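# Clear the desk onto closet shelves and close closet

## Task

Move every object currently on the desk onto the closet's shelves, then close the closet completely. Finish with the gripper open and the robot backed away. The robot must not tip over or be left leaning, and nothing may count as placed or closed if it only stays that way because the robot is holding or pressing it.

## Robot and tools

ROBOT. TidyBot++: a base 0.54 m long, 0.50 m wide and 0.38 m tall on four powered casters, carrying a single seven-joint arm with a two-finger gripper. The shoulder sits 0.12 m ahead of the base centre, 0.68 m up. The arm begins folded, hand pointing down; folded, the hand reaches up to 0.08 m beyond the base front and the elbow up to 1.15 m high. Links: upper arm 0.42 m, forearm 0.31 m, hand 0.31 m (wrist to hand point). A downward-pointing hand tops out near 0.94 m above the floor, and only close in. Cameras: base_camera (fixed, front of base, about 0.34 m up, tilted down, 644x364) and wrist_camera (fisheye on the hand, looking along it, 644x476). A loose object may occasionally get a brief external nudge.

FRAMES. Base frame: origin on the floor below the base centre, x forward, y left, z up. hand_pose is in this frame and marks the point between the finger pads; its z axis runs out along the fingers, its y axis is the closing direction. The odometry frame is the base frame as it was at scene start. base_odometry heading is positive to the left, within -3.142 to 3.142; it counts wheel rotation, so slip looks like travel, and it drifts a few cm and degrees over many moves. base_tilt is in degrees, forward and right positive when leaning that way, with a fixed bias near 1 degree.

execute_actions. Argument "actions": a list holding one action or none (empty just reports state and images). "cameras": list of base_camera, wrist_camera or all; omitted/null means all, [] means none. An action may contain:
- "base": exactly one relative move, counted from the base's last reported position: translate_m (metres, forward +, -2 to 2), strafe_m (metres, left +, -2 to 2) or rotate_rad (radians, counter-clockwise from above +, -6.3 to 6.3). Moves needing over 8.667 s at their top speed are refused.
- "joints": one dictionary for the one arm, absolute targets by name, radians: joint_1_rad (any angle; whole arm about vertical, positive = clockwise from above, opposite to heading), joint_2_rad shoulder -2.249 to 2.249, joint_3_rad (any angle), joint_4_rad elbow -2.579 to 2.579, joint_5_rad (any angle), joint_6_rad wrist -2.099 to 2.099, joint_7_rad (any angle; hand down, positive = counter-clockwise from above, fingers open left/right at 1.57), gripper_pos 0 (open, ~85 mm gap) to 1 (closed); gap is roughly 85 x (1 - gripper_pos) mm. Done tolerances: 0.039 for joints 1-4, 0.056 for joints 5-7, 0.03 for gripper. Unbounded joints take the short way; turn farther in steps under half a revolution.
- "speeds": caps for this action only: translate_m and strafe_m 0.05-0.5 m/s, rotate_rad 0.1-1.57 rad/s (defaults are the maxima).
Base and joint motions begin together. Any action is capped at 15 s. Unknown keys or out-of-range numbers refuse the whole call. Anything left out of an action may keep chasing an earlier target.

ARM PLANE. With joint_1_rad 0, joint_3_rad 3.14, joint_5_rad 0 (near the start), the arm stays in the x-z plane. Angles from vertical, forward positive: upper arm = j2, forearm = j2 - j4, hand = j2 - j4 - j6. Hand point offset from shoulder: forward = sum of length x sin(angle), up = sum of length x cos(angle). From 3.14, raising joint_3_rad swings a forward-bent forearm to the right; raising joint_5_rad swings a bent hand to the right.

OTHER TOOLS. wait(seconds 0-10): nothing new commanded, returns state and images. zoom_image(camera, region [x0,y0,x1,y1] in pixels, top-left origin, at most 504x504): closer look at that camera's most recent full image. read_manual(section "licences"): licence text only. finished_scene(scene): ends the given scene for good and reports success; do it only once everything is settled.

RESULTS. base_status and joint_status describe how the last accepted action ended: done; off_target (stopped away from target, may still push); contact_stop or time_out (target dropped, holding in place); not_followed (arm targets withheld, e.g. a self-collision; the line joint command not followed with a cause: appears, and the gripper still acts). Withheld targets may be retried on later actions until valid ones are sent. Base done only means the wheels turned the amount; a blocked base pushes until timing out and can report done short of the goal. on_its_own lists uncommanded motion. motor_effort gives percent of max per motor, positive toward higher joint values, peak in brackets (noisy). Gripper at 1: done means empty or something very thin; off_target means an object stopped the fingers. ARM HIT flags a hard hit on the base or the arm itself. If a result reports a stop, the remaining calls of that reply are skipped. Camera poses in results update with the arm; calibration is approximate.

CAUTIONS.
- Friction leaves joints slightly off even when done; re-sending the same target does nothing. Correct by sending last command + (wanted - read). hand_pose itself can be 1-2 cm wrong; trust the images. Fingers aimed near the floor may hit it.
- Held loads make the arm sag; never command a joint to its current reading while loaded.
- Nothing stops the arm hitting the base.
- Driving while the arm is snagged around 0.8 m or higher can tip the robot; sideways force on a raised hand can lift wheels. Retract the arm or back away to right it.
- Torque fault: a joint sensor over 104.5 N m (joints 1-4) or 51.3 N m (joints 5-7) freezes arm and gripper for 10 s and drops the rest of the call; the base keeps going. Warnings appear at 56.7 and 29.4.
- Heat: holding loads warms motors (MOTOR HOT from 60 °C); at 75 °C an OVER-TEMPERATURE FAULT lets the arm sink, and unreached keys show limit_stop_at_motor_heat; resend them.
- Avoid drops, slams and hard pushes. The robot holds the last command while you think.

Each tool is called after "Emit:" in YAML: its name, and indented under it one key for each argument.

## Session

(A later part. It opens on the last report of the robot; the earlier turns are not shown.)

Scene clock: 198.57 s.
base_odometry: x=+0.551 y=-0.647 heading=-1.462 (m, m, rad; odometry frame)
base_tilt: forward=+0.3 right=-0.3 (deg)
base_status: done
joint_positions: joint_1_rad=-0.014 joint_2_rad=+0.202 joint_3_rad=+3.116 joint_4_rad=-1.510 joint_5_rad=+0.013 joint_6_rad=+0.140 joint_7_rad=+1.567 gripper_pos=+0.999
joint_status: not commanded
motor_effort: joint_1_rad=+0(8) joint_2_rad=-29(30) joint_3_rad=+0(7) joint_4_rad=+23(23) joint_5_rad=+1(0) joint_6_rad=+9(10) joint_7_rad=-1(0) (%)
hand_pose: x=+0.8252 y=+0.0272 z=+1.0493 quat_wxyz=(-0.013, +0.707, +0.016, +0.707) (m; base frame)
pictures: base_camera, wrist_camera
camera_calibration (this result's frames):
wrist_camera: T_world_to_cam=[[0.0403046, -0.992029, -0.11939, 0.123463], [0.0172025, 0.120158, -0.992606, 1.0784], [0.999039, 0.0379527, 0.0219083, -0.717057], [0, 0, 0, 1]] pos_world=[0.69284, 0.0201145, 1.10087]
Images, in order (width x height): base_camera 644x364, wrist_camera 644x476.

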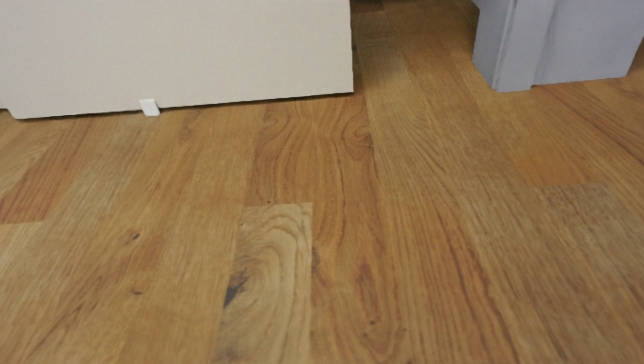

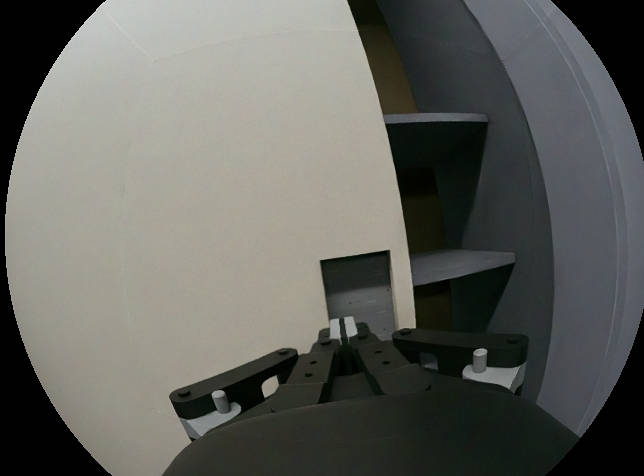

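Emit:
execute_actions:
  actions:
    - {"base":{"strafe_m":-0.008}}
  cameras: []

Emit:
execute_actions:
  actions:
    - {"base":{"translate_m":0.009},"speeds":{"translate_m":0.05}}
  cameras: []

Emit:
execute_actions:
  actions:
    - {"base":{"strafe_m":-0.235},"speeds":{"strafe_m":0.07}}

Scene clock: 200.63 s.
base_odometry: x=+0.543 y=-0.648 heading=-1.462 (m, m, rad; odometry frame)
base_tilt: forward=+0.3 right=-0.3 (deg)
base_status: done
joint_positions: joint_1_rad=-0.009 joint_2_rad=+0.202 joint_3_rad=+3.117 joint_4_rad=-1.510 joint_5_rad=+0.013 joint_6_rad=+0.140 joint_7_rad=+1.567 gripper_pos=+0.999
joint_status: not commanded
motor_effort: joint_1_rad=-1(4) joint_2_rad=-29(31) joint_3_rad=+0(3) joint_4_rad=+23(25) joint_5_rad=+0(0) joint_6_rad=+10(10) joint_7_rad=+0(1) (%)
hand_pose: x=+0.8254 y=+0.0239 z=+1.0493 quat_wxyz=(-0.011, +0.707, +0.014, +0.707) (m; base frame)
pictures: none
No camera images: the call's "cameras" was empty. Leave "cameras" out to get every camera's image.

Scene clock: 201.23 s.
base_odometry: x=+0.544 y=-0.657 heading=-1.463 (m, m, rad; odometry frame)
base_tilt: forward=+0.3 right=-0.3 (deg)
base_status: done
joint_positions: joint_1_rad=-0.009 joint_2_rad=+0.202 joint_3_rad=+3.117 joint_4_rad=-1.511 joint_5_rad=+0.013 joint_6_rad=+0.141 joint_7_rad=+1.567 gripper_pos=+0.999
joint_status: not commanded
motor_effort: joint_1_rad=+0(1) joint_2_rad=-26(29) joint_3_rad=+0(1) joint_4_rad=+24(25) joint_5_rad=+1(0) joint_6_rad=+9(10) joint_7_rad=+0(0) (%)
hand_pose: x=+0.8251 y=+0.0239 z=+1.0497 quat_wxyz=(-0.011, +0.707, +0.014, +0.707) (m; base frame)
pictures: none
No camera images: the call's "cameras" was empty. Leave "cameras" out to get every camera's image.

Scene clock: 205.13 s.
base_odometry: x=+0.310 y=-0.682 heading=-1.462 (m, m, rad; odometry frame)
base_tilt: forward=+0.3 right=-0.3 (deg)
base_status: done
joint_positions: joint_1_rad=-0.016 joint_2_rad=+0.202 joint_3_rad=+3.116 joint_4_rad=-1.511 joint_5_rad=+0.013 joint_6_rad=+0.141 joint_7_rad=+1.567 gripper_pos=+0.999
joint_status: not commanded
motor_effort: joint_1_rad=+0(7) joint_2_rad=-28(31) joint_3_rad=+0(5) joint_4_rad=+23(24) joint_5_rad=+1(0) joint_6_rad=+9(10) joint_7_rad=+0(0) (%)
hand_pose: x=+0.8249 y=+0.0285 z=+1.0496 quat_wxyz=(-0.013, +0.707, +0.016, +0.707) (m; base frame)
pictures: base_camera, wrist_camera
camera_calibration (this result's frames):
wrist_camera: T_world_to_cam=[[0.0421316, -0.99196, -0.119334, 0.123176], [0.0177448, 0.120164, -0.992595, 1.07809], [0.998954, 0.0397021, 0.0226649, -0.717513], [0, 0, 0, 1]] pos_world=[0.692443, 0.0211249, 1.10107]
Images, in order (width x height): base_camera 644x364, wrist_camera 644x476.

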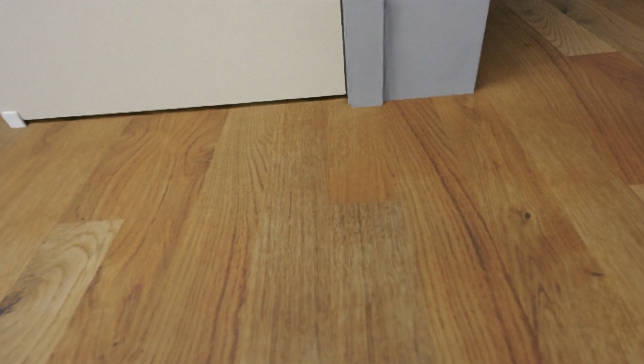

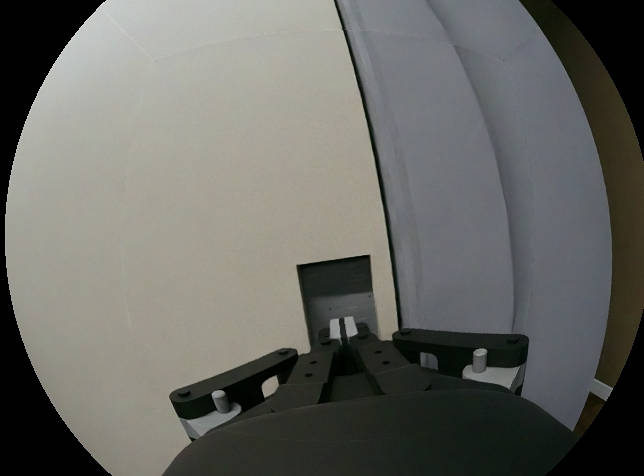

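Emit:
execute_actions:
  actions:
    - {"base":{"strafe_m":-0.025},"speeds":{"strafe_m":0.05}}
  cameras: ["wrist_camera"]

Emit:
execute_actions:
  actions:
    - {"base":{"translate_m":-0.7}}
  cameras: ["wrist_camera"]

Scene clock: 207.83 s.
base_odometry: x=+0.285 y=-0.685 heading=-1.462 (m, m, rad; odometry frame)
base_tilt: forward=+0.3 right=-0.3 (deg)
base_status: done
joint_positions: joint_1_rad=-0.031 joint_2_rad=+0.202 joint_3_rad=+3.114 joint_4_rad=-1.511 joint_5_rad=+0.013 joint_6_rad=+0.141 joint_7_rad=+1.567 gripper_pos=+0.999
joint_status: not commanded
motor_effort: joint_1_rad=+4(8) joint_2_rad=-27(31) joint_3_rad=+4(6) joint_4_rad=+24(24) joint_5_rad=+1(0) joint_6_rad=+9(10) joint_7_rad=+0(0) (%)
hand_pose: x=+0.8242 y=+0.0410 z=+1.0496 quat_wxyz=(-0.020, +0.707, +0.022, +0.707) (m; base frame)
pictures: wrist_camera
camera_calibration (this result's frames):
wrist_camera: T_world_to_cam=[[0.0599925, -0.990981, -0.119823, 0.121385], [0.0155299, 0.120951, -0.992537, 1.07831], [0.998078, 0.057684, 0.022646, -0.717354], [0, 0, 0, 1]] pos_world=[0.691947, 0.0312466, 1.10106]
Images, in order (width x height): wrist_camera 644x476.

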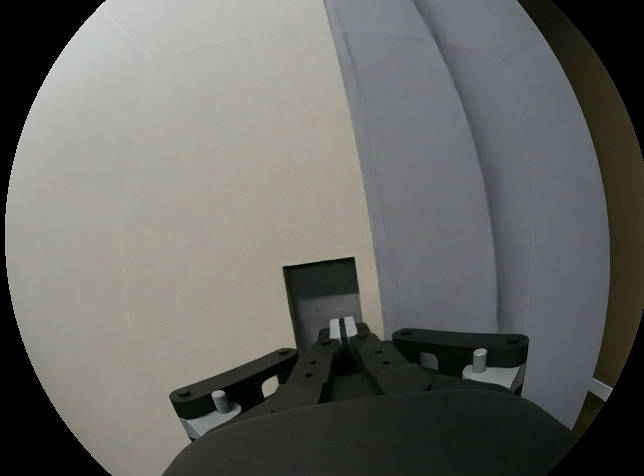

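Scene clock: 210.60 s.
base_odometry: x=+0.209 y=+0.011 heading=-1.462 (m, m, rad; odometry frame)
base_tilt: forward=+0.3 right=-0.3 (deg)
base_status: done
joint_positions: joint_1_rad=-0.016 joint_2_rad=+0.199 joint_3_rad=+3.116 joint_4_rad=-1.512 joint_5_rad=+0.013 joint_6_rad=+0.142 joint_7_rad=+1.567 gripper_pos=+0.999
joint_status: not commanded
motor_effort: joint_1_rad=+0(4) joint_2_rad=-28(31) joint_3_rad=+0(3) joint_4_rad=+23(24) joint_5_rad=+1(0) joint_6_rad=+9(10) joint_7_rad=+0(0) (%)
hand_pose: x=+0.8239 y=+0.0293 z=+1.0510 quat_wxyz=(-0.014, +0.706, +0.017, +0.708) (m; base frame)
pictures: wrist_camera
camera_calibration (this result's frames):
wrist_camera: T_world_to_cam=[[0.0435818, -0.991897, -0.119336, 0.122978], [0.0198049, 0.120284, -0.992542, 1.0776], [0.998854, 0.0408933, 0.0248866, -0.718898], [0, 0, 0, 1]] pos_world=[0.691373, 0.0217616, 1.10213]
Images, in order (width x height): wrist_camera 644x476.

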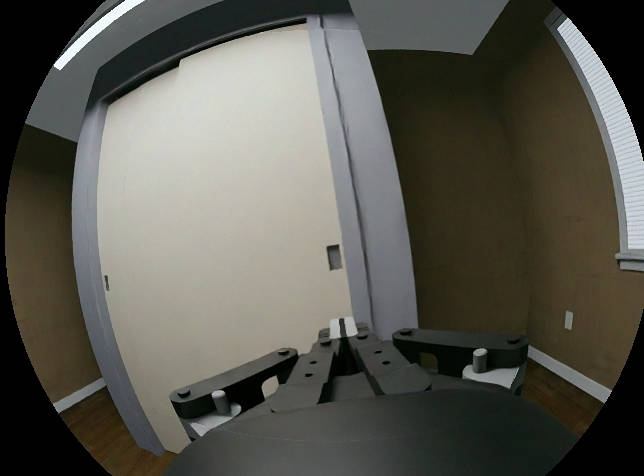

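Emit:
finished_scene:
  scene: 2

The scene is finished: the task was done.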